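# Clamp the marked flat bar upright in the vise

## Task

Put the marked flat bar standing vertically between the vise jaws, with the jaws' upper edge lined up with the middle of the line drawn on the bar. Tighten the vise so that it grips the bar firmly without help. At the end nothing besides the jaws (and your arms) may be in contact with the bar, and the bar must not extend beyond either side edge of the jaws. Then release the bar and pull the arms away. A result that holds only because the robot is supporting it does not count.

## Robot and tools

Robot: two six-joint arms, left_arm and right_arm, each with a parallel two-finger gripper. Base origins in the scene frame: left_arm (+0.020, +0.337, 0) m, right_arm (+0.048, -0.247, 0) m, each turned slightly about z. Scene frame: origin on the table surface midway between the arms, +z up, +x forward over the table, left_arm on the +y side. The names left and right do not refer to sides of any camera image.

Joint order, used in every row and every per-joint list in results: shoulder, elbow, waist, wrist pitch, wrist yaw, wrist roll. Stated ranges (rad): shoulder 0.000 to 3.142, elbow 0.000 to 3.019, waist -2.880 to 2.880, wrist pitch -1.693 to 1.571, wrist yaw -1.571 to 1.571, wrist roll -2.094 to 2.094. Real ends can differ by up to 0.019 rad.

A row is one flat list of 14 numbers, each in [-1, 1], for both arms together even if only one moves: left_arm's 6 joint values then its opening, then right_arm's 6 joint values then its opening. Joint values are offsets, not poses, scaled so that 1.0 equals 1.32 rad (shoulder), 1.276 (elbow), 1.264 (waist), 1.83 (wrist pitch), 1.686 (wrist yaw), 2.022 (wrist roll). The opening is absolute: +1 fully open (0.094 m pad gap), -1 closed. Optionally 12 more numbers in [0, 1] may follow (row length up to 26): stiffness multipliers, left_arm's 6 joints then right_arm's 6, in joint order; they stay in force until replaced.

Tools:
- execute_actions(actions): a list of up to 15 actions; each action is a list of up to 15 rows, one row per 1/30 s step, the last row repeated to fill 15 steps (0.5 s). Offsets in every row are measured from the joint angles at the start of that action (for the first action, the last reported angles), not from the previous row. An empty list just returns state and images. An action is rejected for both arms if it pushes any joint more than 0.019 rad beyond its range; a malformed call, or one whose first action fails that check, moves nothing. A "joint sent to its limit" line means a joint was stopped at its end.
- move(target, speed, blocking): target is one row whose offsets count from the Joint positions in the latest result that shows them. All joints follow paths that finish together, so the hand traces a curve; duration 0.5 to 10 s. speed (0.01 to 2 rad/s, default 0.5) caps the joint with the farthest to go. Paths do not avoid obstacles or the other arm; faster contact hits harder and aiming past a contact presses harder. Finger openings are sent at the start. blocking=false returns after 0.5 s; then use wait or stop before any new action or move. The "move:" line gives the ending (done, off_target, moving, held, fault), limits=held or limits=none, and each arm's joint farthest from target.
- wait(seconds): 0 to 10, arms keep their last command; returns early if a running move ends.
- stop(): brakes a running move; needs room, more when fast. Fingers keep going.
- zoom_image(camera, region): camera is cam_high, cam_low, cam_left_wrist or cam_right_wrist; region [x0, y0, x1, y1] in pixels of that camera's last image, at most 504 by 504.
- show_instructions(): shows the reference image (a vise manual). read_manual(section): licence texts only.
- finished_scene(scene): ends the given scene, irreversibly; the goal must already hold stably.

Results: a state line gives each gripper's end_effector_position (m) and end_effector_quat_wxyz in the scene frame; it can be off, especially at long reach. The position is the point between the pads, about 1 cm behind the fingertips; fingers point along the gripper's +z and close along its y. Joint positions and Joint velocities list each arm's six joints (rad, rad/s) plus pad gap (m). Joint targets show what the joints are currently driven toward. grip_measured is the opening on the command scale (up to about 1 mm off per gripper). Joint torques are raw drive outputs with offsets and noise. Action calls also list step readings; HELD marks steps where an arm's command was limited. "joint command not followed" means a clearance check altered targets. MOTOR HOT appears from 85 °C; at 100 °C an OVER-TEMPERATURE FAULT drops that arm. FAULT lines mark stops.

Cameras: cam_high and cam_low 504x504 pinhole with radial distortion; cam_left_wrist and cam_right_wrist 616x616 fisheye, computed from joint readings. Calibration is in the original listing and may be off by a few degrees and millimetres.

Motion rules: each step the commanded target may lead the measured angle by at most 0.264 (waist), 0.32 (shoulder), 0.276 (elbow), 0.33 (wrist pitch), 0.186 (wrist yaw), 0.522 (wrist roll) rad, and targets are scaled back if they would put the gripper over 70 mm from its measured spot, so large moves need several actions. Arms may sag under zero offsets: correct toward the desired angles in a reply's first call, then send zeros. The robot holds its last command while you think.

Gripping: to hold, command an opening about 0.03 below grip_measured (less for a lighter hold). Pads exert roughly 50 to 62 N, less on parts under about 2 mm thick. Brief external tugs may occur.

Avoid: arms striking or pressing each other, knocking anything off the table, dropping the bar, slamming or hard pushing, and overheating motors from long loaded holds.

Each tool is called after "Call:" by a JSON object that holds its "api" and its "payload".

## Session

Call:
{"api": "execute_actions", "payload": {"actions": []}}

Scene clock: 0.00 s.
left_arm: end_effector_position=(+0.7924, -0.2389, +0.2488) grip_measured=+1.000 end_effector_quat_wxyz=(+0.680, +0.043, +0.703, -0.206) | right_arm: end_effector_position=(+0.5298, -0.6822, +0.3218) grip_measured=+1.000 end_effector_quat_wxyz=(-0.069, -0.569, +0.783, -0.240)
Joint names: [shoulder, elbow, waist, wrist pitch, wrist yaw, wrist roll]
Joint positions: left_arm=[ 2.427  2.214 -0.742  0.222 -0.345 -0.231  0.094] | right_arm=[ 1.782  1.921 -0.8   -1.269  0.258 -1.981  0.094]
Joint velocities: left_arm=[ 0.015 -0.022 -0.024 -0.017  0.066 -0.037  0.   ] | right_arm=[-0.005  0.002 -0.015  0.002  0.022 -0.022  0.   ]
Joint torques (N m, as the arm reports them, + toward a larger angle): no reading
Joint targets: left_arm=[2.434 2.241 -0.742 0.226 -0.345 -0.231] | right_arm=[1.785 1.946 -0.800 -1.267 0.258 -1.981]
Joint stiffness scale: left_arm=[1. 1. 1. 1. 1. 1.] | right_arm=[1. 1. 1. 1. 1. 1.]
camera_calibration (this result's frames):
cam_left_wrist: T_world_to_cam=[[-0.348754, -0.90816, 0.231551, 0.00172622], [-0.603012, 0.0283033, -0.79723, 0.687014], [0.717459, -0.417665, -0.557503, -0.405351], [0, 0, 0, 1]] pos_world=[0.705703, -0.187178, 0.321324]
cam_right_wrist: T_world_to_cam=[[0.924921, -0.237936, 0.296492, -0.750559], [-0.374324, -0.43388, 0.81953, -0.357816], [-0.0663536, -0.868985, -0.49037, -0.279858], [0, 0, 0, 1]] pos_world=[0.541699, -0.577026, 0.378541]

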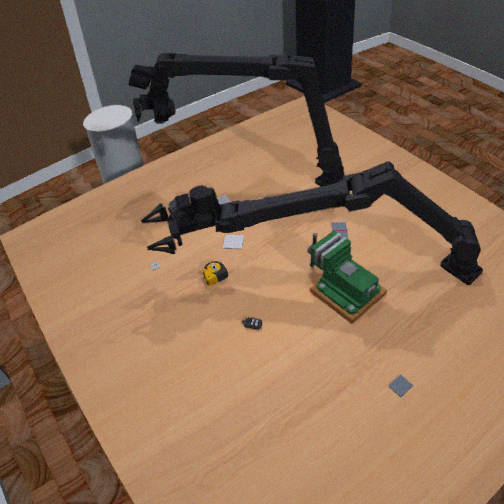

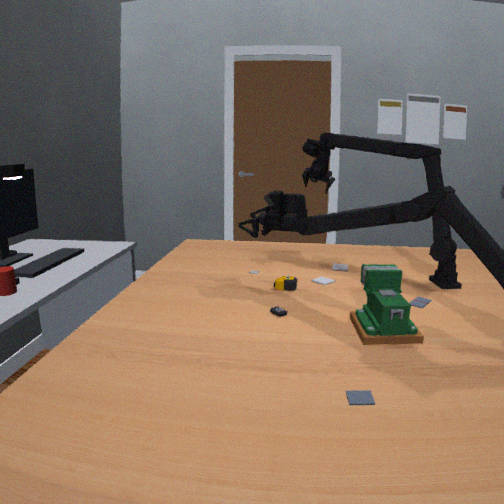

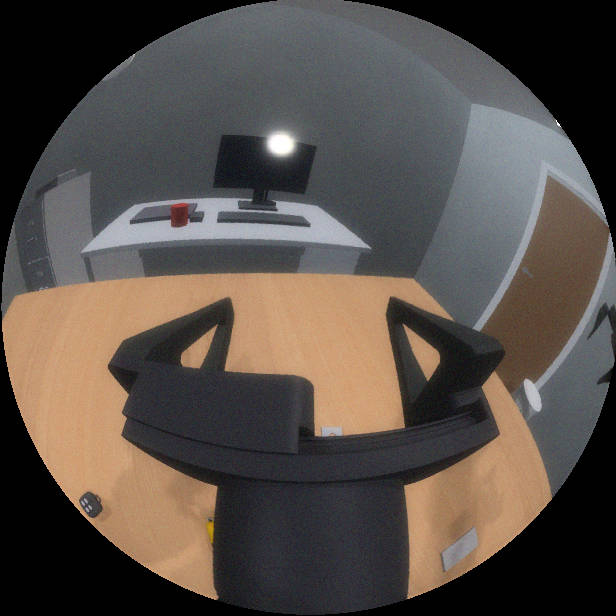

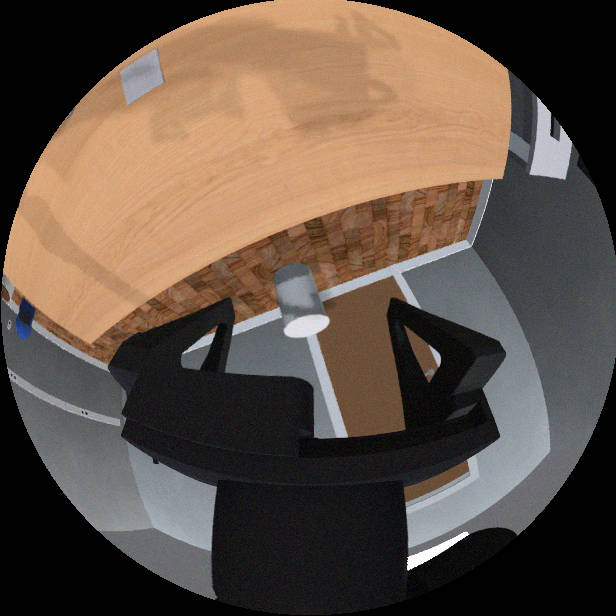

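Call:
{"api": "zoom_image", "payload": {"camera": "cam_high", "region": [290, 210, 400, 330]}}

Call:
{"api": "zoom_image", "payload": {"camera": "cam_low", "region": [340, 250, 450, 350]}}

Region (290, 210, 400, 330) of cam_high's 504x504 image, scaled by 4.200, with more detail than that image has; it fills the left 462 columns of this view, and the rest is white.

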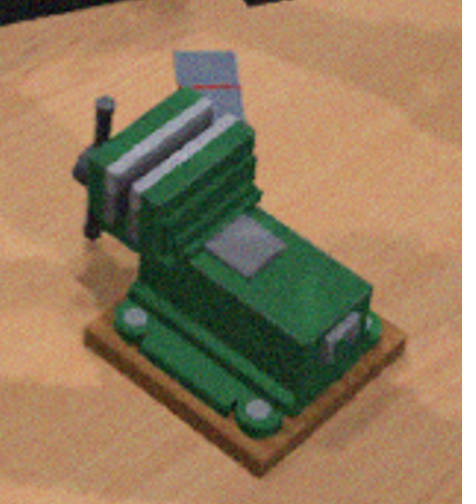

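Region (340, 250, 450, 350) of cam_low's 504x504 image, scaled by 4.582, with more detail than that image has; it fills the top 458 rows of this view, and the rest is white.

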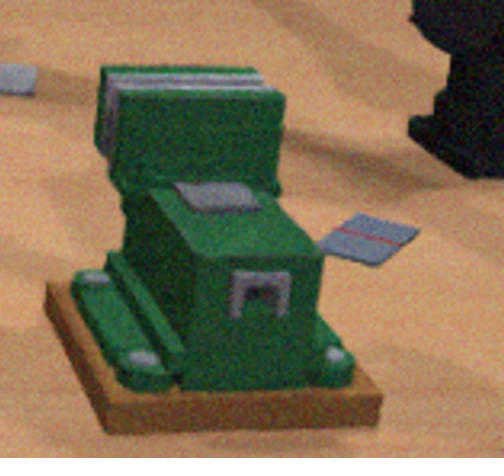

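Call:
{"api": "zoom_image", "payload": {"camera": "cam_low", "region": [400, 288, 440, 316]}}

Call:
{"api": "zoom_image", "payload": {"camera": "cam_high", "region": [300, 215, 360, 275]}}

Region (400, 288, 440, 316) of cam_low's 504x504 image, scaled by 12.600, with more detail than that image has; it fills the top 353 rows of this view, and the rest is white.

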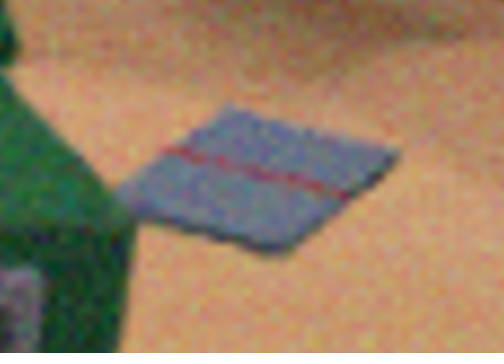

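Region (300, 215, 360, 275) of cam_high's 504x504 image, scaled by 8.400, with more detail than that image has.

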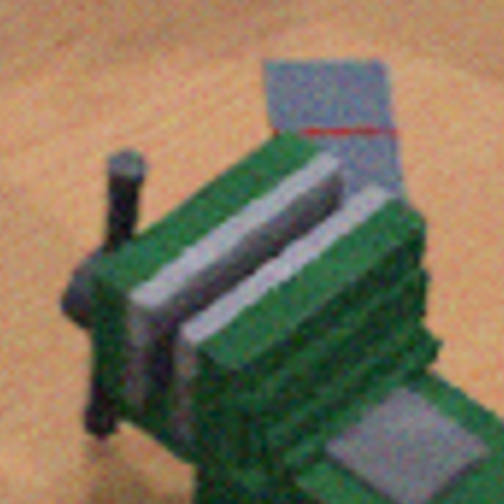

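Call:
{"api": "move", "payload": {"target": [-0.745,-0.862,-0.284,-0.794,0.2046,-0.855,1.0, 0.05,-0.88,0.15,1.0,-0.995,0.98,0.7], "speed": 1.2}}

Scene clock: 34.90 s.
left_arm: end_effector_position=(+0.2227, -0.0172, +0.1441) grip_measured=+1.000 end_effector_quat_wxyz=(+0.002, -0.436, +0.900, -0.011) | right_arm: end_effector_position=(+0.5427, -0.3154, +0.1079) grip_measured=+0.701 end_effector_quat_wxyz=(+0.520, -0.179, +0.709, +0.442)
Joint names: [shoulder, elbow, waist, wrist pitch, wrist yaw, wrist roll]
Joint positions: left_arm=[ 1.444  1.111 -1.092 -1.215 -0.003 -1.952  0.094] | right_arm=[ 1.824  0.801 -0.617  0.545 -1.418 -0.016  0.08 ]
Joint velocities: left_arm=[-0.005 -0.012  0.005  0.002 -0.022 -0.081  0.   ] | right_arm=[-0.015 -0.027  0.005 -0.002 -0.007  0.022  0.   ]
Joint torques (N m, as the arm reports them, + toward a larger angle): left_arm=[-11.8    8.7   -0.72  -0.54   0.13  -0.11] | right_arm=[-12.56   6.39   1.29   2.49  -0.52   0.1 ]
Joint targets: left_arm=[1.444 1.114 -1.101 -1.231 -0.000 -1.959] | right_arm=[1.848 0.798 -0.610 0.560 -1.420 0.001]
Joint stiffness scale: left_arm=[1. 1. 1. 1. 1. 1.] | right_arm=[1. 1. 1. 1. 1. 1.]
move: off_target (right_arm); limits=none; left_arm: farthest joint: the wrist pitch, 0.016 radians from its target (1.453 radians at the start); right_arm: farthest joint: the shoulder, 0.024 radians from its target (0.066 radians at the start)
camera_calibration (this result's frames):
cam_left_wrist: T_world_to_cam=[[0.783945, -0.620034, 0.0314469, -0.18984], [-0.516626, -0.623435, 0.586879, 0.0239026], [-0.34428, -0.476327, -0.809064, 0.309273], [0, 0, 0, 1]] pos_world=[0.267649, 0.0445098, 0.242163]
cam_right_wrist: T_world_to_cam=[[0.713731, -0.543818, -0.441419, -0.514053], [-0.658468, -0.306129, -0.687535, 0.338606], [0.238763, 0.781375, -0.57658, 0.299018], [0, 0, 0, 1]] pos_world=[0.518462, -0.409539, 0.178299]

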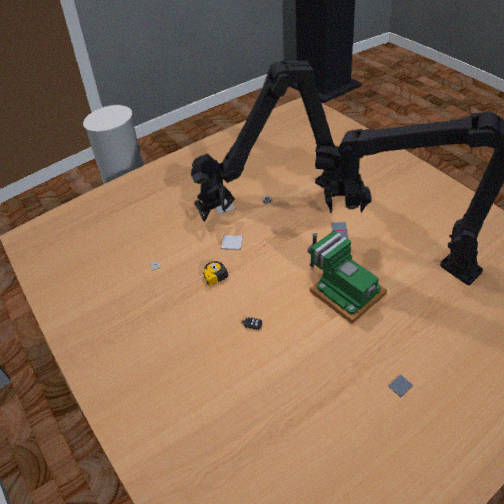

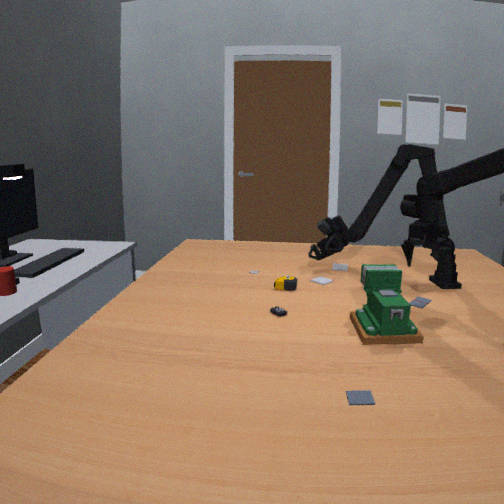

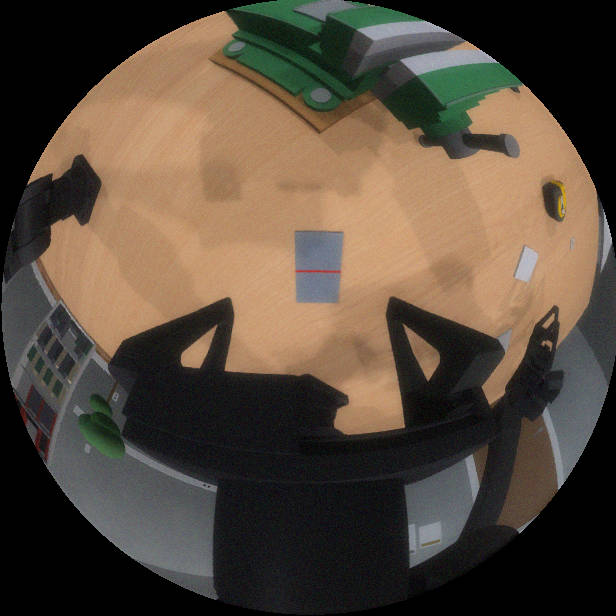

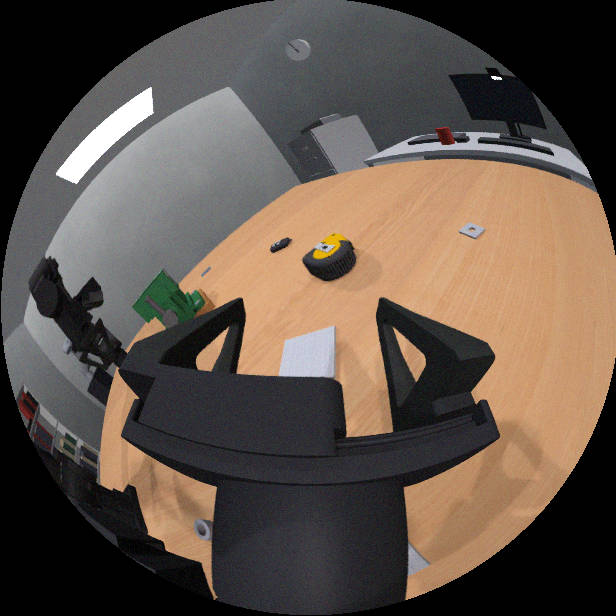

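Call:
{"api": "zoom_image", "payload": {"camera": "cam_left_wrist", "region": [270, 215, 370, 315]}}

Call:
{"api": "zoom_image", "payload": {"camera": "cam_left_wrist", "region": [200, 0, 540, 180]}}

Region (270, 215, 370, 315) of cam_left_wrist's 616x616 image, scaled by 5.040, with more detail than that image has.

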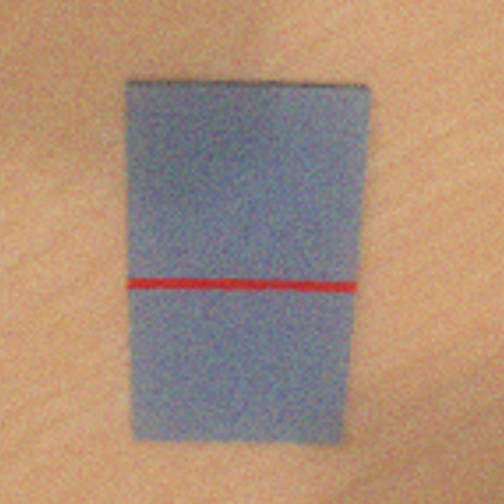

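Region (200, 0, 540, 180) of cam_left_wrist's 616x616 image, scaled by 1.482, with more detail than that image has; it fills the top 267 rows of this view, and the rest is white.

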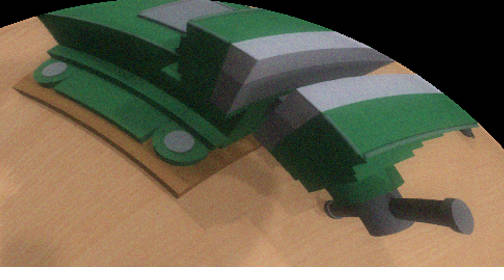

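Call:
{"api": "move", "payload": {"target": [0.1545,-0.0775,-0.0165,0.1514,0.0035,0.021,0.6, 0.046,-0.245,0.4676,0.459,0,0.016,0.7], "speed": 0.8}}

Scene clock: 53.30 s.
left_arm: end_effector_position=(+0.2265, -0.0303, +0.0341) grip_measured=+0.603 end_effector_quat_wxyz=(-0.001, -0.417, +0.909, +0.006) | right_arm: end_effector_position=(+0.3997, -0.0379, +0.1008) grip_measured=+0.701 end_effector_quat_wxyz=(+0.512, -0.490, +0.510, +0.488)
Joint names: [shoulder, elbow, waist, wrist pitch, wrist yaw, wrist roll]
Joint positions: left_arm=[ 1.637  1.01  -1.098 -0.956  0.    -1.917  0.075] | right_arm=[ 1.858  0.493 -0.025  1.369 -1.418  0.     0.08 ]
Joint velocities: left_arm=[-0.005  0.007 -0.005 -0.007  0.022  0.022  0.001] | right_arm=[ 0.005  0.007  0.005 -0.002  0.051  0.022 -0.   ]
Joint torques (N m, as the arm reports them, + toward a larger angle): left_arm=[-10.76   7.48  -1.11   0.26   0.16   0.01] | right_arm=[-9.33  2.87  0.6   2.52 -0.11  0.14]
Joint targets: left_arm=[1.648 1.012 -1.112 -0.938 0.003 -1.909] | right_arm=[1.884 0.488 -0.026 1.385 -1.418 0.016]
Joint stiffness scale: left_arm=[1. 1. 1. 1. 1. 1.] | right_arm=[1. 1. 1. 1. 1. 1.]
move: off_target (right_arm); limits=none; left_arm: farthest joint: the wrist pitch, 0.018 radians from its target (0.277 radians at the start); right_arm: farthest joint: the shoulder, 0.027 radians from its target (0.061 radians at the start)
camera_calibration (this result's frames):
cam_left_wrist: T_world_to_cam=[[0.758009, -0.652242, -0.00169281, -0.1914], [-0.530856, -0.618442, 0.579415, 0.0858386], [-0.378966, -0.438303, -0.815031, 0.224597], [0, 0, 0, 1]] pos_world=[0.275766, 0.0266884, 0.132994]
cam_right_wrist: T_world_to_cam=[[0.999124, -0.0417096, 0.00353406, -0.404165], [-0.0213732, -0.580922, -0.813678, 0.0721937], [0.0359912, 0.81289, -0.581304, 0.194994], [0, 0, 0, 1]] pos_world=[0.398336, -0.133427, 0.173522]

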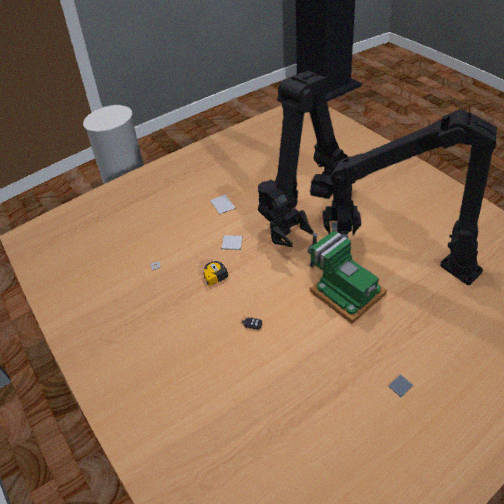

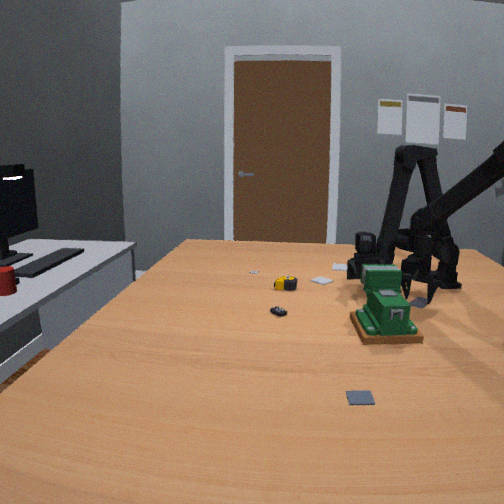

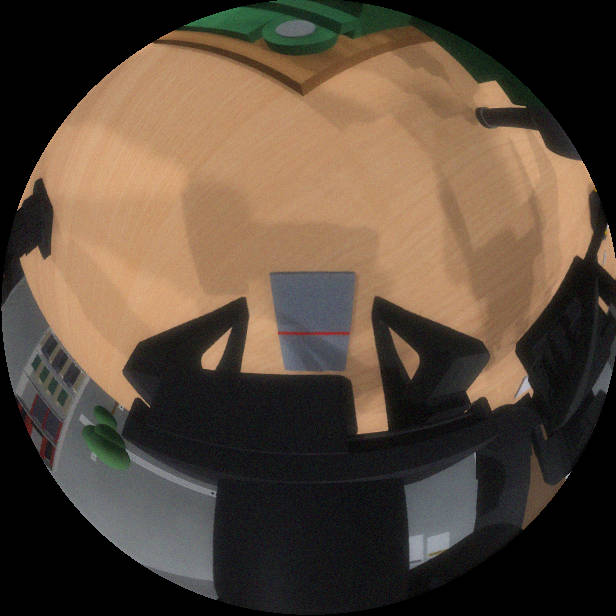

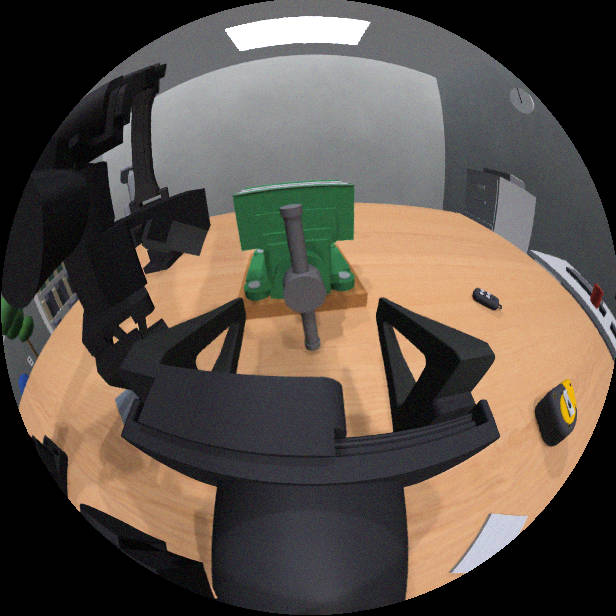

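Call:
{"api": "zoom_image", "payload": {"camera": "cam_left_wrist", "region": [230, 255, 390, 385]}}

Call:
{"api": "zoom_image", "payload": {"camera": "cam_right_wrist", "region": [220, 170, 390, 360]}}

Region (230, 255, 390, 385) of cam_left_wrist's 616x616 image, scaled by 3.150, with more detail than that image has; it fills the top 410 rows of this view, and the rest is white.

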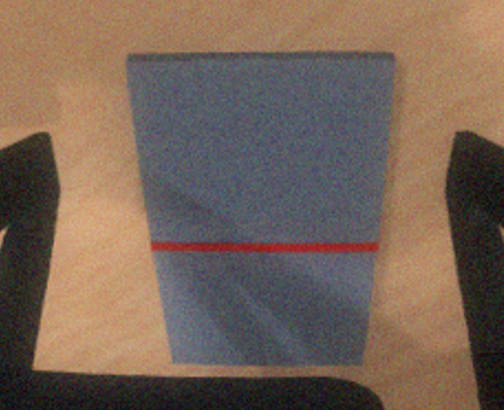

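Region (220, 170, 390, 360) of cam_right_wrist's 616x616 image, scaled by 2.653, with more detail than that image has; it fills the left 451 columns of this view, and the rest is white.

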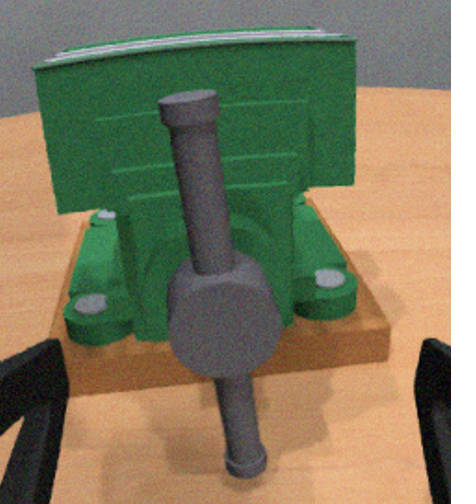

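Call:
{"api": "move", "payload": {"target": [0.0151,-0.0121,0.0166,0.0309,0,0.0089,0.6, 0.072,0.079,0.068,-0.0077,-0.02,0,0.7], "speed": 0.15}}

Scene clock: 87.13 s.
left_arm: end_effector_position=(+0.2306, -0.0313, +0.0297) grip_measured=+0.603 end_effector_quat_wxyz=(+0.000, -0.416, +0.909, -0.006) | right_arm: end_effector_position=(+0.4036, -0.0062, +0.0891) grip_measured=+0.701 end_effector_quat_wxyz=(+0.486, -0.518, +0.481, +0.515)
Joint names: [shoulder, elbow, waist, wrist pitch, wrist yaw, wrist roll]
Joint positions: left_arm=[ 1.637  0.996 -1.091 -0.917  0.    -1.907  0.075] | right_arm=[ 1.928  0.573  0.053  1.363 -1.449  0.001  0.08 ]
Joint velocities: left_arm=[-0.005 -0.012 -0.005 -0.012 -0.022  0.022 -0.   ] | right_arm=[-0.005 -0.007  0.005  0.007 -0.037 -0.007 -0.   ]
Joint torques (N m, as the arm reports them, + toward a larger angle): left_arm=[-10.89   6.77   1.41   0.54  -0.06  -0.04] | right_arm=[-10.45   5.37   1.6    1.45  -0.21  -0.05]
Joint targets: left_arm=[1.657 0.995 -1.077 -0.899 0.000 -1.899] | right_arm=[1.953 0.594 0.061 1.355 -1.452 0.000]
Joint stiffness scale: left_arm=[1. 1. 1. 1. 1. 1.] | right_arm=[1. 1. 1. 1. 1. 1.]
move: off_target (right_arm); limits=none; left_arm: farthest joint: the shoulder, 0.020 radians from its target (0.020 radians at the start); right_arm: farthest joint: the shoulder, 0.025 radians from its target (0.095 radians at the start)
camera_calibration (this result's frames):
cam_left_wrist: T_world_to_cam=[[0.755896, -0.654345, 0.0213206, -0.195484], [-0.539771, -0.60445, 0.585908, 0.0922176], [-0.370498, -0.454394, -0.810097, 0.219525], [0, 0, 0, 1]] pos_world=[0.278876, 0.0275774, 0.127973]
cam_right_wrist: T_world_to_cam=[[0.997681, 0.0677061, 0.00695869, -0.405739], [0.044992, -0.579332, -0.813849, 0.0543236], [-0.0510712, 0.812275, -0.581035, 0.1974], [0, 0, 0, 1]] pos_world=[0.412435, -0.1014, 0.161731]

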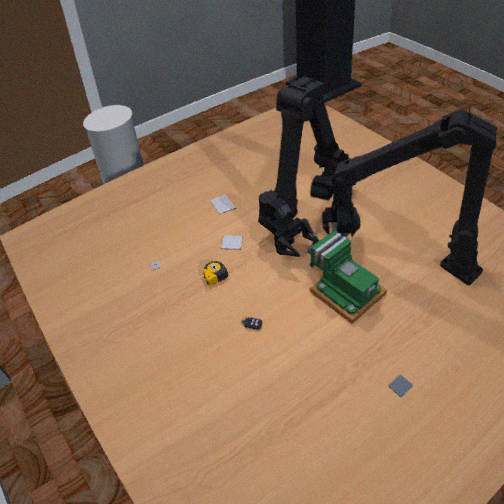

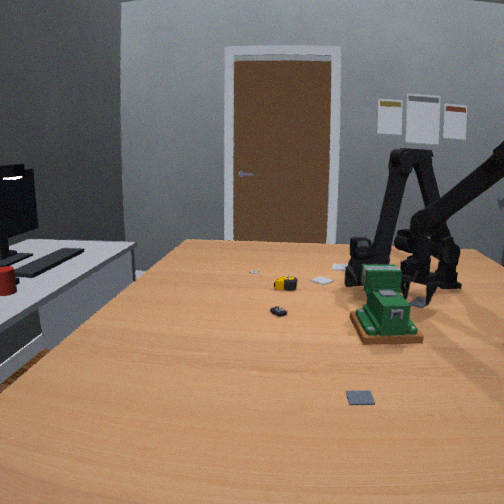

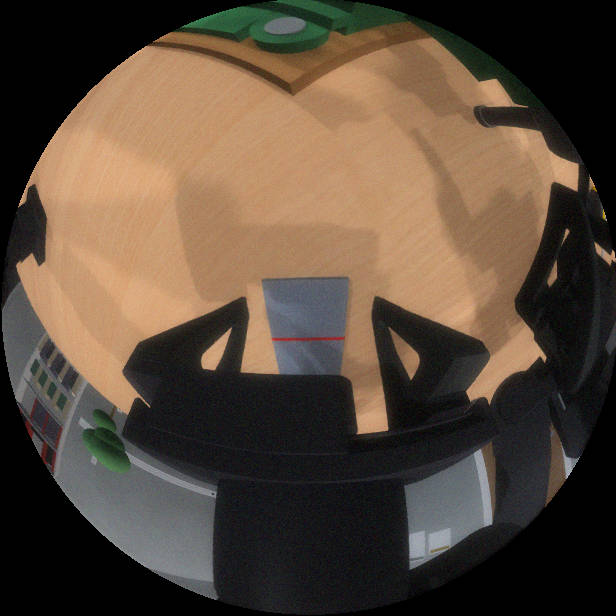

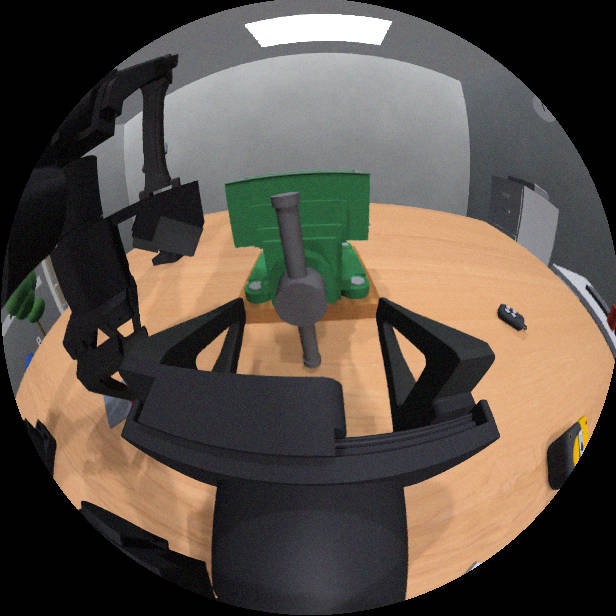

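Call:
{"api": "zoom_image", "payload": {"camera": "cam_right_wrist", "region": [220, 165, 390, 375]}}

Region (220, 165, 390, 375) of cam_right_wrist's 616x616 image, scaled by 2.400, with more detail than that image has; it fills the left 408 columns of this view, and the rest is white.

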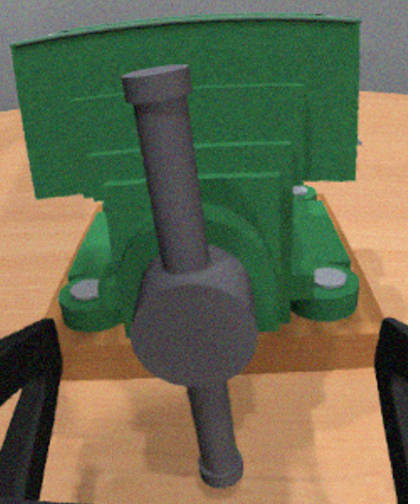

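Call:
{"api": "execute_actions", "payload": {"actions": [[[0.016,-0.001,0.0115,0.0100,0,0.004,0.6, 0.021,0.0165,0.010,0.000,0.003,0,0.7],[0.017,-0.0015,0.012,0.0102,0,0.004,0.6, 0.023,0.0165,0.014,0.003,0.006,0,0.7],[0.018,-0.002,0.0125,0.0105,0,0.004,0.6, 0.025,0.0165,0.018,0.006,0.009,0,0.7],[0.019,-0.0025,0.013,0.0108,0,0.004,0.6, 0.027,0.0165,0.022,0.009,0.012,0,0.7],[0.020,-0.003,0.0135,0.011,0,0.004,0.6, 0.029,0.0165,0.026,0.012,0.015,0,0.7],[0.021,-0.0035,0.014,0.0113,0,0.004,0.6, 0.031,0.0165,0.030,0.014,0.018,0,0.7],[0.022,-0.004,0.0142,0.0116,0,0.004,0.6, 0.033,0.0165,0.034,0.016,0.021,0,0.7],[0.023,-0.0045,0.0142,0.012,0,0.004,0.6, 0.035,0.0165,0.038,0.0175,0.024,0,0.7],[0.024,-0.005,0.0142,0.0123,0,0.004,0.6, 0.037,0.0165,0.042,0.0186,0.027,0,0.7],[0.025,-0.005,0.0142,0.0126,0,0.004,0.6, 0.0371,0.0165,0.046,0.0186,0.030,0,0.7],[0.025,-0.005,0.0142,0.0126,0,0.004,0.6, 0.0371,0.0165,0.049,0.0186,0.033,0,0.7],[0.025,-0.005,0.0142,0.0126,0,0.004,0.6, 0.0371,0.0165,0.051,0.0186,0.0353,0,0.7]]]}}

Call:
{"api": "wait", "payload": {"seconds": 0.3}}

Scene clock: 101.77 s.
left_arm: end_effector_position=(+0.2302, -0.0277, +0.0216) grip_measured=+0.603 end_effector_quat_wxyz=(-0.000, -0.417, +0.909, +0.002) | right_arm: end_effector_position=(+0.3979, +0.0145, +0.0821) grip_measured=+0.701 end_effector_quat_wxyz=(+0.484, -0.517, +0.483, +0.516)
Joint names: [shoulder, elbow, waist, wrist pitch, wrist yaw, wrist roll]
Joint positions: left_arm=[ 1.653  0.99  -1.088 -0.913  0.    -1.906  0.075] | right_arm=[ 1.951  0.573  0.111  1.381 -1.393  0.001  0.08 ]
Joint velocities: left_arm=[-0.005 -0.007  0.005  0.007 -0.022 -0.095  0.   ] | right_arm=[-0.005 -0.002  0.024  0.002 -0.051 -0.051  0.001]
Joint torques (N m, as the arm reports them, + toward a larger angle): left_arm=[-10.93   7.07   0.83   0.44  -0.08   0.06] | right_arm=[-10.38   5.18   0.65   2.66   0.    -0.05]
Joint targets: left_arm=[1.670 0.990 -1.073 -0.894 0.000 -1.898] | right_arm=[1.977 0.594 0.117 1.397 -1.390 0.001]
Joint stiffness scale: left_arm=[1. 1. 1. 1. 1. 1.] | right_arm=[1. 1. 1. 1. 1. 1.]
Step readings (joint positions):
0: left_arm=[1.637 0.996 -1.091 -0.917 0.000 -1.906] | right_arm=[1.928 0.573 0.053 1.363 -1.449 0.001]
1: left_arm=[1.637 0.996 -1.091 -0.917 0.000 -1.906] | right_arm=[1.928 0.573 0.053 1.363 -1.448 0.001]
2: left_arm=[1.637 0.996 -1.091 -0.917 0.000 -1.906] | right_arm=[1.928 0.573 0.053 1.363 -1.445 0.001]
4: left_arm=[1.639 0.996 -1.091 -0.917 0.000 -1.906] | right_arm=[1.929 0.573 0.058 1.364 -1.435 0.001]
8: left_arm=[1.644 0.995 -1.089 -0.915 0.000 -1.906] | right_arm=[1.939 0.573 0.078 1.374 -1.415 0.001]
15: Joint positions above
camera_calibration (this result's frames):
cam_left_wrist: T_world_to_cam=[[0.757754, -0.65252, 0.00511241, -0.192575], [-0.533137, -0.614562, 0.581446, 0.0972497], [-0.376263, -0.443318, -0.813569, 0.216165], [0, 0, 0, 1]] pos_world=[0.279107, 0.0299365, 0.120304]
cam_right_wrist: T_world_to_cam=[[0.997626, 0.0688523, 0.00125665, -0.400842], [0.0410568, -0.580039, -0.813553, 0.0624922], [-0.0552861, 0.811673, -0.581489, 0.177907], [0, 0, 0, 1]] pos_world=[0.40716, -0.0805554, 0.154795]

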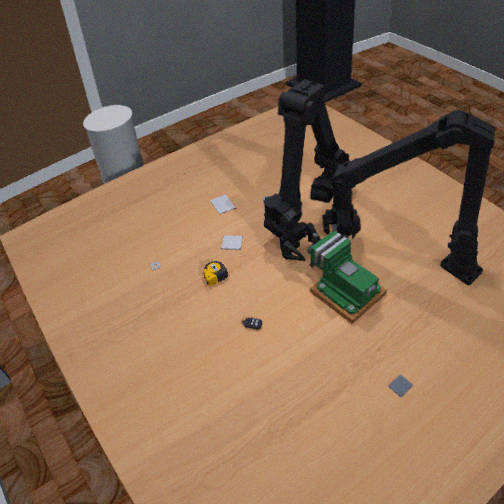

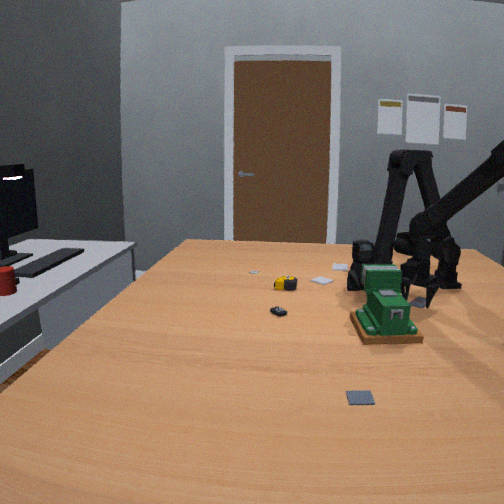

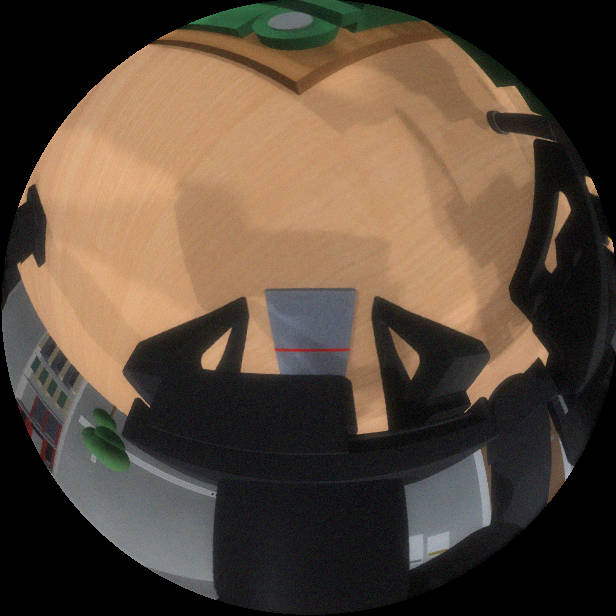

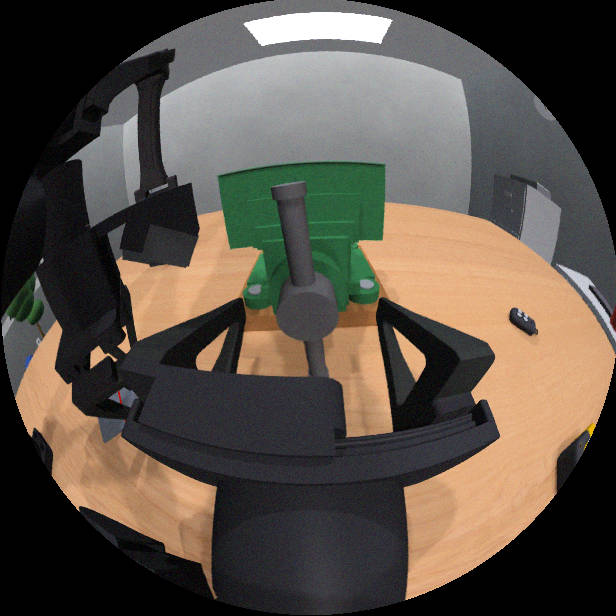

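Scene clock: 102.07 s.
left_arm: end_effector_position=(+0.2302, -0.0277, +0.0216) grip_measured=+0.603 end_effector_quat_wxyz=(-0.000, -0.417, +0.909, +0.002) | right_arm: end_effector_position=(+0.3979, +0.0147, +0.0822) grip_measured=+0.701 end_effector_quat_wxyz=(+0.484, -0.517, +0.482, +0.516)
Joint names: [shoulder, elbow, waist, wrist pitch, wrist yaw, wrist roll]
Joint positions: left_arm=[ 1.653  0.99  -1.088 -0.913  0.    -1.906  0.075] | right_arm=[ 1.951  0.573  0.111  1.382 -1.392  0.001  0.08 ]
Joint velocities: left_arm=[ 0.005  0.002 -0.015  0.007 -0.037  0.007 -0.   ] | right_arm=[ 0.015  0.007 -0.005 -0.017  0.007 -0.081 -0.   ]
Joint torques (N m, as the arm reports them, + toward a larger angle): left_arm=[-11.38   7.11   0.02   0.51   0.01   0.03] | right_arm=[-10.58   5.19   1.31   2.53  -0.01  -0.04]
Joint targets: left_arm=[1.670 0.990 -1.073 -0.894 0.000 -1.898] | right_arm=[1.977 0.594 0.117 1.397 -1.390 0.001]
Joint stiffness scale: left_arm=[1. 1. 1. 1. 1. 1.] | right_arm=[1. 1. 1. 1. 1. 1.]
wait: 0.30 s; at rest by 0.17 s
camera_calibration (this result's frames):
cam_left_wrist: T_world_to_cam=[[0.757754, -0.65252, 0.00511241, -0.192575], [-0.533137, -0.614562, 0.581446, 0.0972497], [-0.376263, -0.443318, -0.813569, 0.216165], [0, 0, 0, 1]] pos_world=[0.279107, 0.0299365, 0.120304]
cam_right_wrist: T_world_to_cam=[[0.997651, 0.0684714, 0.00200746, -0.400949], [0.0414374, -0.579903, -0.813631, 0.0624916], [-0.0545463, 0.811803, -0.581378, 0.177534], [0, 0, 0, 1]] pos_world=[0.407101, -0.0804302, 0.154864]

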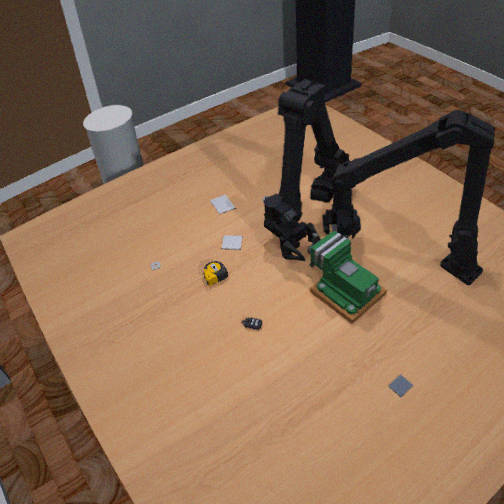

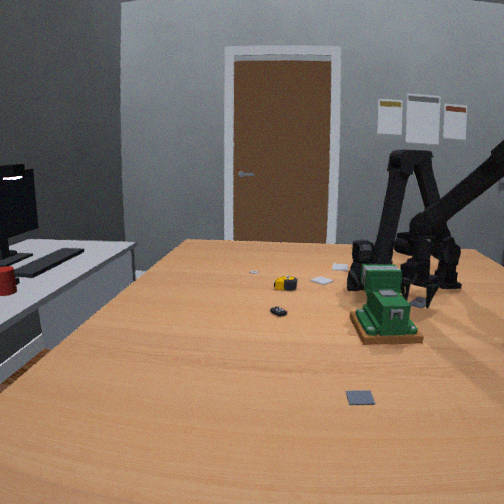

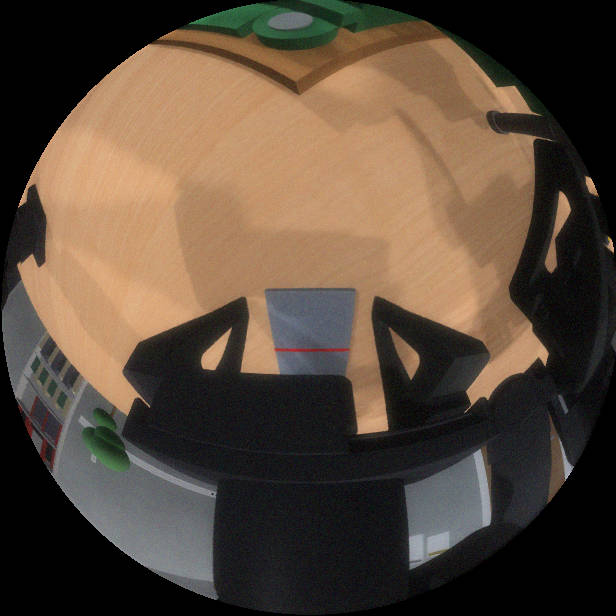

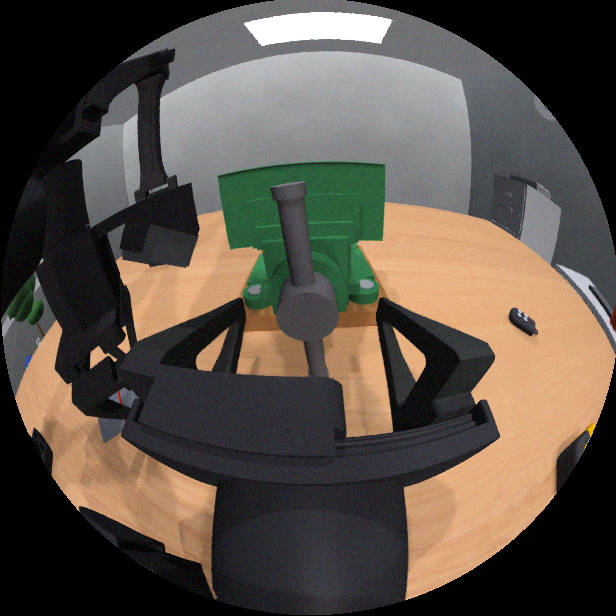

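Call:
{"api": "zoom_image", "payload": {"camera": "cam_right_wrist", "region": [230, 230, 390, 380]}}

Call:
{"api": "zoom_image", "payload": {"camera": "cam_left_wrist", "region": [230, 270, 390, 385]}}

Region (230, 230, 390, 380) of cam_right_wrist's 616x616 image, scaled by 3.150, with more detail than that image has; it fills the top 472 rows of this view, and the rest is white.

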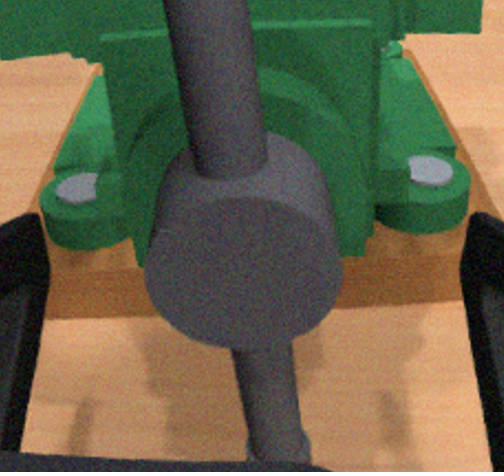

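Region (230, 270, 390, 385) of cam_left_wrist's 616x616 image, scaled by 3.150, with more detail than that image has; it fills the top 362 rows of this view, and the rest is white.

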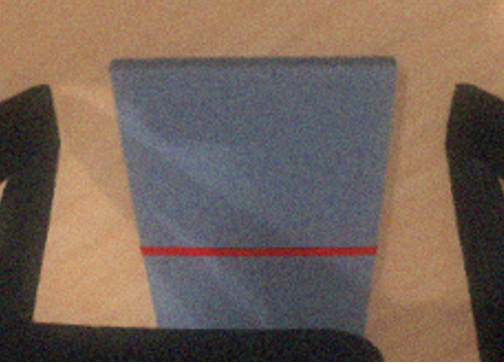

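Call:
{"api": "execute_actions", "payload": {"actions": [[[0.0137,0,0.0119,0.0104,0,0.004,0.6, 0.0197,0.0165,0.007,0.0082,0.002,0.03,0.7],[0.0145,0,0.0119,0.0104,0,0.004,0.6, 0.0197,0.0165,0.009,0.0082,0.0035,0.06,0.7],[0.0153,0,0.0119,0.0104,0,0.004,0.6, 0.0197,0.0165,0.011,0.0082,0.005,0.09,0.7],[0.0161,0,0.0119,0.0104,0,0.004,0.55, 0.0197,0.0165,0.0127,0.0082,0.0065,0.12,0.7],[0.0169,0,0.0119,0.0104,0,0.004,0.5, 0.0197,0.0165,0.0127,0.0082,0.0065,0.15,0.7],[0.0175,0,0.0119,0.0104,0,0.004,0.45, 0.0197,0.0165,0.0127,0.0082,0.0065,0.18,0.7],[0.0175,0,0.0119,0.0104,0,0.004,0.4, 0.0197,0.0165,0.0127,0.0082,0.0065,0.21,0.7],[0.0175,0,0.0119,0.0104,0,0.004,0.35, 0.0197,0.0165,0.0127,0.0082,0.0065,0.24,0.7],[0.0175,0,0.0119,0.0104,0,0.004,0.3, 0.0197,0.0165,0.0127,0.0082,0.0065,0.27,0.7],[0.0175,0,0.0119,0.0104,0,0.004,0.26, 0.0197,0.0165,0.0127,0.0082,0.0065,0.30,0.7],[0.0175,0,0.0119,0.0104,0,0.004,0.23, 0.0197,0.0165,0.0127,0.0082,0.0065,0.33,0.7],[0.0175,0,0.0119,0.0104,0,0.004,0.2, 0.0197,0.0165,0.0127,0.0082,0.0065,0.36,0.7],[0.0175,0,0.0119,0.0104,0,0.004,0.18, 0.0197,0.0165,0.0127,0.0082,0.0065,0.385,0.7],[0.0175,0,0.0119,0.0104,0,0.004,0.16, 0.0197,0.0165,0.0127,0.0082,0.0065,0.41,0.7],[0.0175,0,0.0119,0.0104,0,0.004,0.14, 0.0197,0.0165,0.0127,0.0082,0.0065,0.43,0.7]],[[0.0136,0,0.0119,0.0104,0,0.004,0.125, 0.0197,0.0165,0.0047,0.0082,0.001,0.12,0.7],[0.0136,0,0.0119,0.0104,0,0.004,0.11, 0.0197,0.0165,0.0047,0.0082,0.001,0.138,0.7],[0.0136,0,0.0119,0.0104,0,0.004,0.095, 0.0197,0.0165,0.0047,0.0082,0.001,0.156,0.7],[0.0136,0,0.0119,0.0104,0,0.004,0.08, 0.0197,0.0165,0.0047,0.0082,0.001,0.174,0.7],[0.0136,0,0.0119,0.0104,0,0.004,0.07, 0.0197,0.0165,0.0047,0.0082,0.001,0.192,0.7],[0.0136,0,0.0119,0.0104,0,0.004,0.06, 0.0197,0.0165,0.0047,0.0082,0.001,0.21,0.7],[0.0136,0,0.0119,0.0104,0,0.004,0.06, 0.0197,0.0165,0.0047,0.0082,0.001,0.228,0.7],[0.0136,0,0.0119,0.0104,0,0.004,0.06, 0.0197,0.0165,0.0047,0.0082,0.001,0.246,0.7],[0.0136,0,0.0119,0.0104,0,0.004,0.06, 0.0197,0.0165,0.0047,0.0082,0.001,0.264,0.7],[0.0136,0,0.0119,0.0104,0,0.004,0.06, 0.0197,0.0165,0.0047,0.0082,0.001,0.282,0.7],[0.0136,0,0.0119,0.0104,0,0.004,0.06, 0.0197,0.0165,0.0047,0.0082,0.001,0.30,0.7],[0.0136,0,0.0119,0.0104,0,0.004,0.06, 0.0197,0.0165,0.0047,0.0082,0.001,0.32,0.7],[0.0136,0,0.0119,0.0104,0,0.004,0.06, 0.0197,0.0165,0.0047,0.0082,0.001,0.34,0.7],[0.0136,0,0.0119,0.0104,0,0.004,0.06, 0.0197,0.0165,0.0047,0.0082,0.001,0.36,0.7],[0.0136,0,0.0119,0.0104,0,0.004,0.06, 0.0197,0.0165,0.0047,0.0082,0.001,0.38,0.7]]]}}

Scene clock: 113.83 s.
left_arm: end_effector_position=(+0.2307, -0.0280, +0.0212) grip_measured=+0.069 end_effector_quat_wxyz=(-0.000, -0.417, +0.909, +0.001) | right_arm: end_effector_position=(+0.3961, +0.0168, +0.0820) grip_measured=+0.701 end_effector_quat_wxyz=(+0.102, -0.153, +0.690, +0.700)
Joint names: [shoulder, elbow, waist, wrist pitch, wrist yaw, wrist roll]
Joint positions: left_arm=[ 1.654  0.99  -1.087 -0.91   0.    -1.905  0.05 ] | right_arm=[ 1.952  0.573  0.117  1.383 -1.393  1.212  0.08 ]
Joint velocities: left_arm=[-0.015 -0.032 -0.005  0.007 -0.037  0.125  0.   ] | right_arm=[-0.005 -0.002  0.005 -0.007 -0.051  1.033 -0.001]
Joint torques (N m, as the arm reports them, + toward a larger angle): left_arm=[-11.     7.02   1.72   0.46   0.     0.04] | right_arm=[-10.54   5.37   1.14   2.68   0.41   0.24]
Joint targets: left_arm=[1.672 0.990 -1.072 -0.891 0.000 -1.897] | right_arm=[1.977 0.594 0.123 1.396 -1.382 1.406]
Joint stiffness scale: left_arm=[1. 1. 1. 1. 1. 1.] | right_arm=[1. 1. 1. 1. 1. 1.]
Step readings (joint positions; steps 1 to 15: 1st action; 16 to 30: 2nd action):
0: left_arm=[1.653 0.990 -1.088 -0.913 0.000 -1.906] | right_arm=[1.951 0.573 0.111 1.382 -1.392 0.001]
1: left_arm=[1.653 0.990 -1.088 -0.913 0.000 -1.906] | right_arm=[1.951 0.573 0.111 1.382 -1.392 0.007]
2: left_arm=[1.653 0.990 -1.088 -0.913 0.000 -1.906] | right_arm=[1.951 0.573 0.111 1.382 -1.390 0.024]
4: left_arm=[1.653 0.990 -1.088 -0.913 0.000 -1.905] | right_arm=[1.951 0.573 0.112 1.382 -1.386 0.083]
8: left_arm=[1.653 0.990 -1.087 -0.912 0.000 -1.905] | right_arm=[1.951 0.573 0.116 1.382 -1.384 0.260]
15: left_arm=[1.654 0.990 -1.087 -0.910 0.000 -1.905] | right_arm=[1.951 0.573 0.117 1.382 -1.383 0.638]
16: left_arm=[1.654 0.990 -1.087 -0.910 0.000 -1.905] | right_arm=[1.951 0.573 0.117 1.382 -1.383 0.683]
17: left_arm=[1.654 0.990 -1.087 -0.910 0.000 -1.905] | right_arm=[1.951 0.573 0.117 1.382 -1.383 0.726]
19: left_arm=[1.654 0.990 -1.087 -0.910 0.000 -1.905] | right_arm=[1.951 0.573 0.117 1.382 -1.383 0.806]
23: left_arm=[1.654 0.990 -1.087 -0.910 0.000 -1.905] | right_arm=[1.951 0.573 0.117 1.382 -1.383 0.961]
30: Joint positions above
camera_calibration (this result's frames):
cam_left_wrist: T_world_to_cam=[[0.757501, -0.652802, 0.00655276, -0.193161], [-0.533814, -0.613589, 0.581851, 0.0977983], [-0.375813, -0.44425, -0.813269, 0.215727], [0, 0, 0, 1]] pos_world=[0.279599, 0.0297491, 0.119806]
cam_right_wrist: T_world_to_cam=[[0.353673, 0.029004, -0.934919, -0.0667264], [-0.715489, -0.635419, -0.290376, 0.321523], [-0.602488, 0.771622, -0.203978, 0.362408], [0, 0, 0, 1]] pos_world=[0.471992, -0.0734052, 0.104902]

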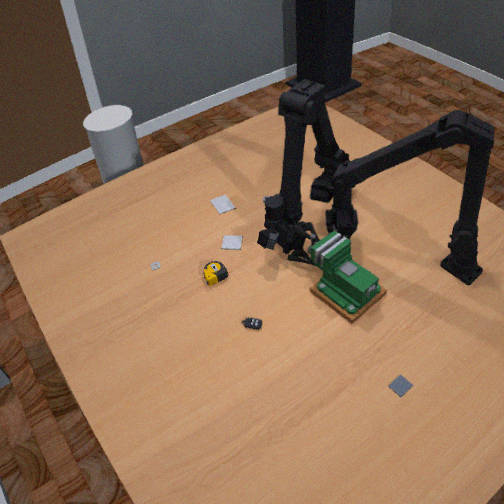

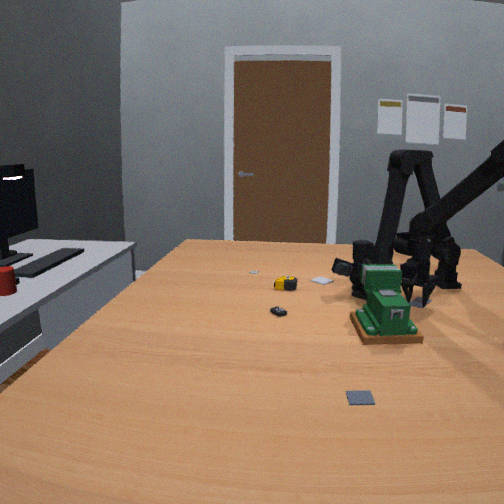

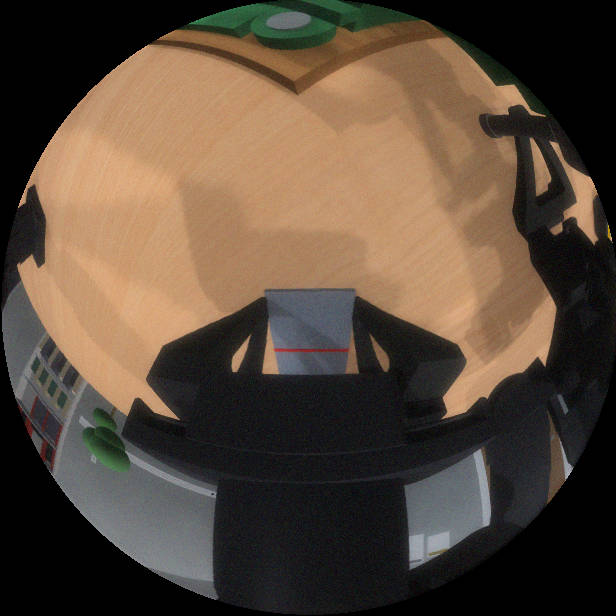

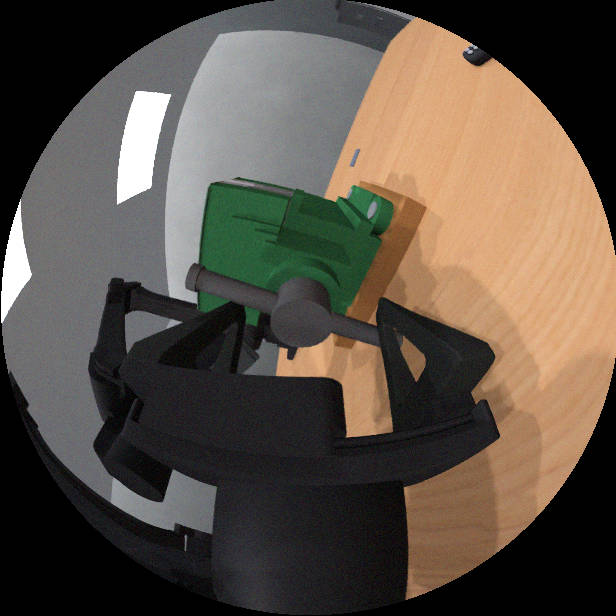

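Call:
{"api": "zoom_image", "payload": {"camera": "cam_right_wrist", "region": [180, 250, 420, 380]}}

Region (180, 250, 420, 380) of cam_right_wrist's 616x616 image, scaled by 2.100, with more detail than that image has; it fills the top 273 rows of this view, and the rest is white.

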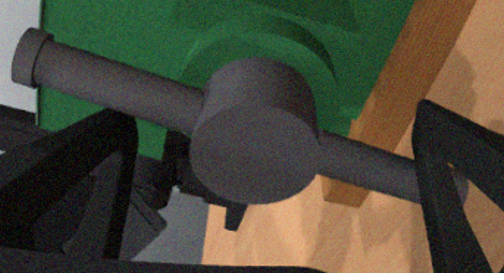

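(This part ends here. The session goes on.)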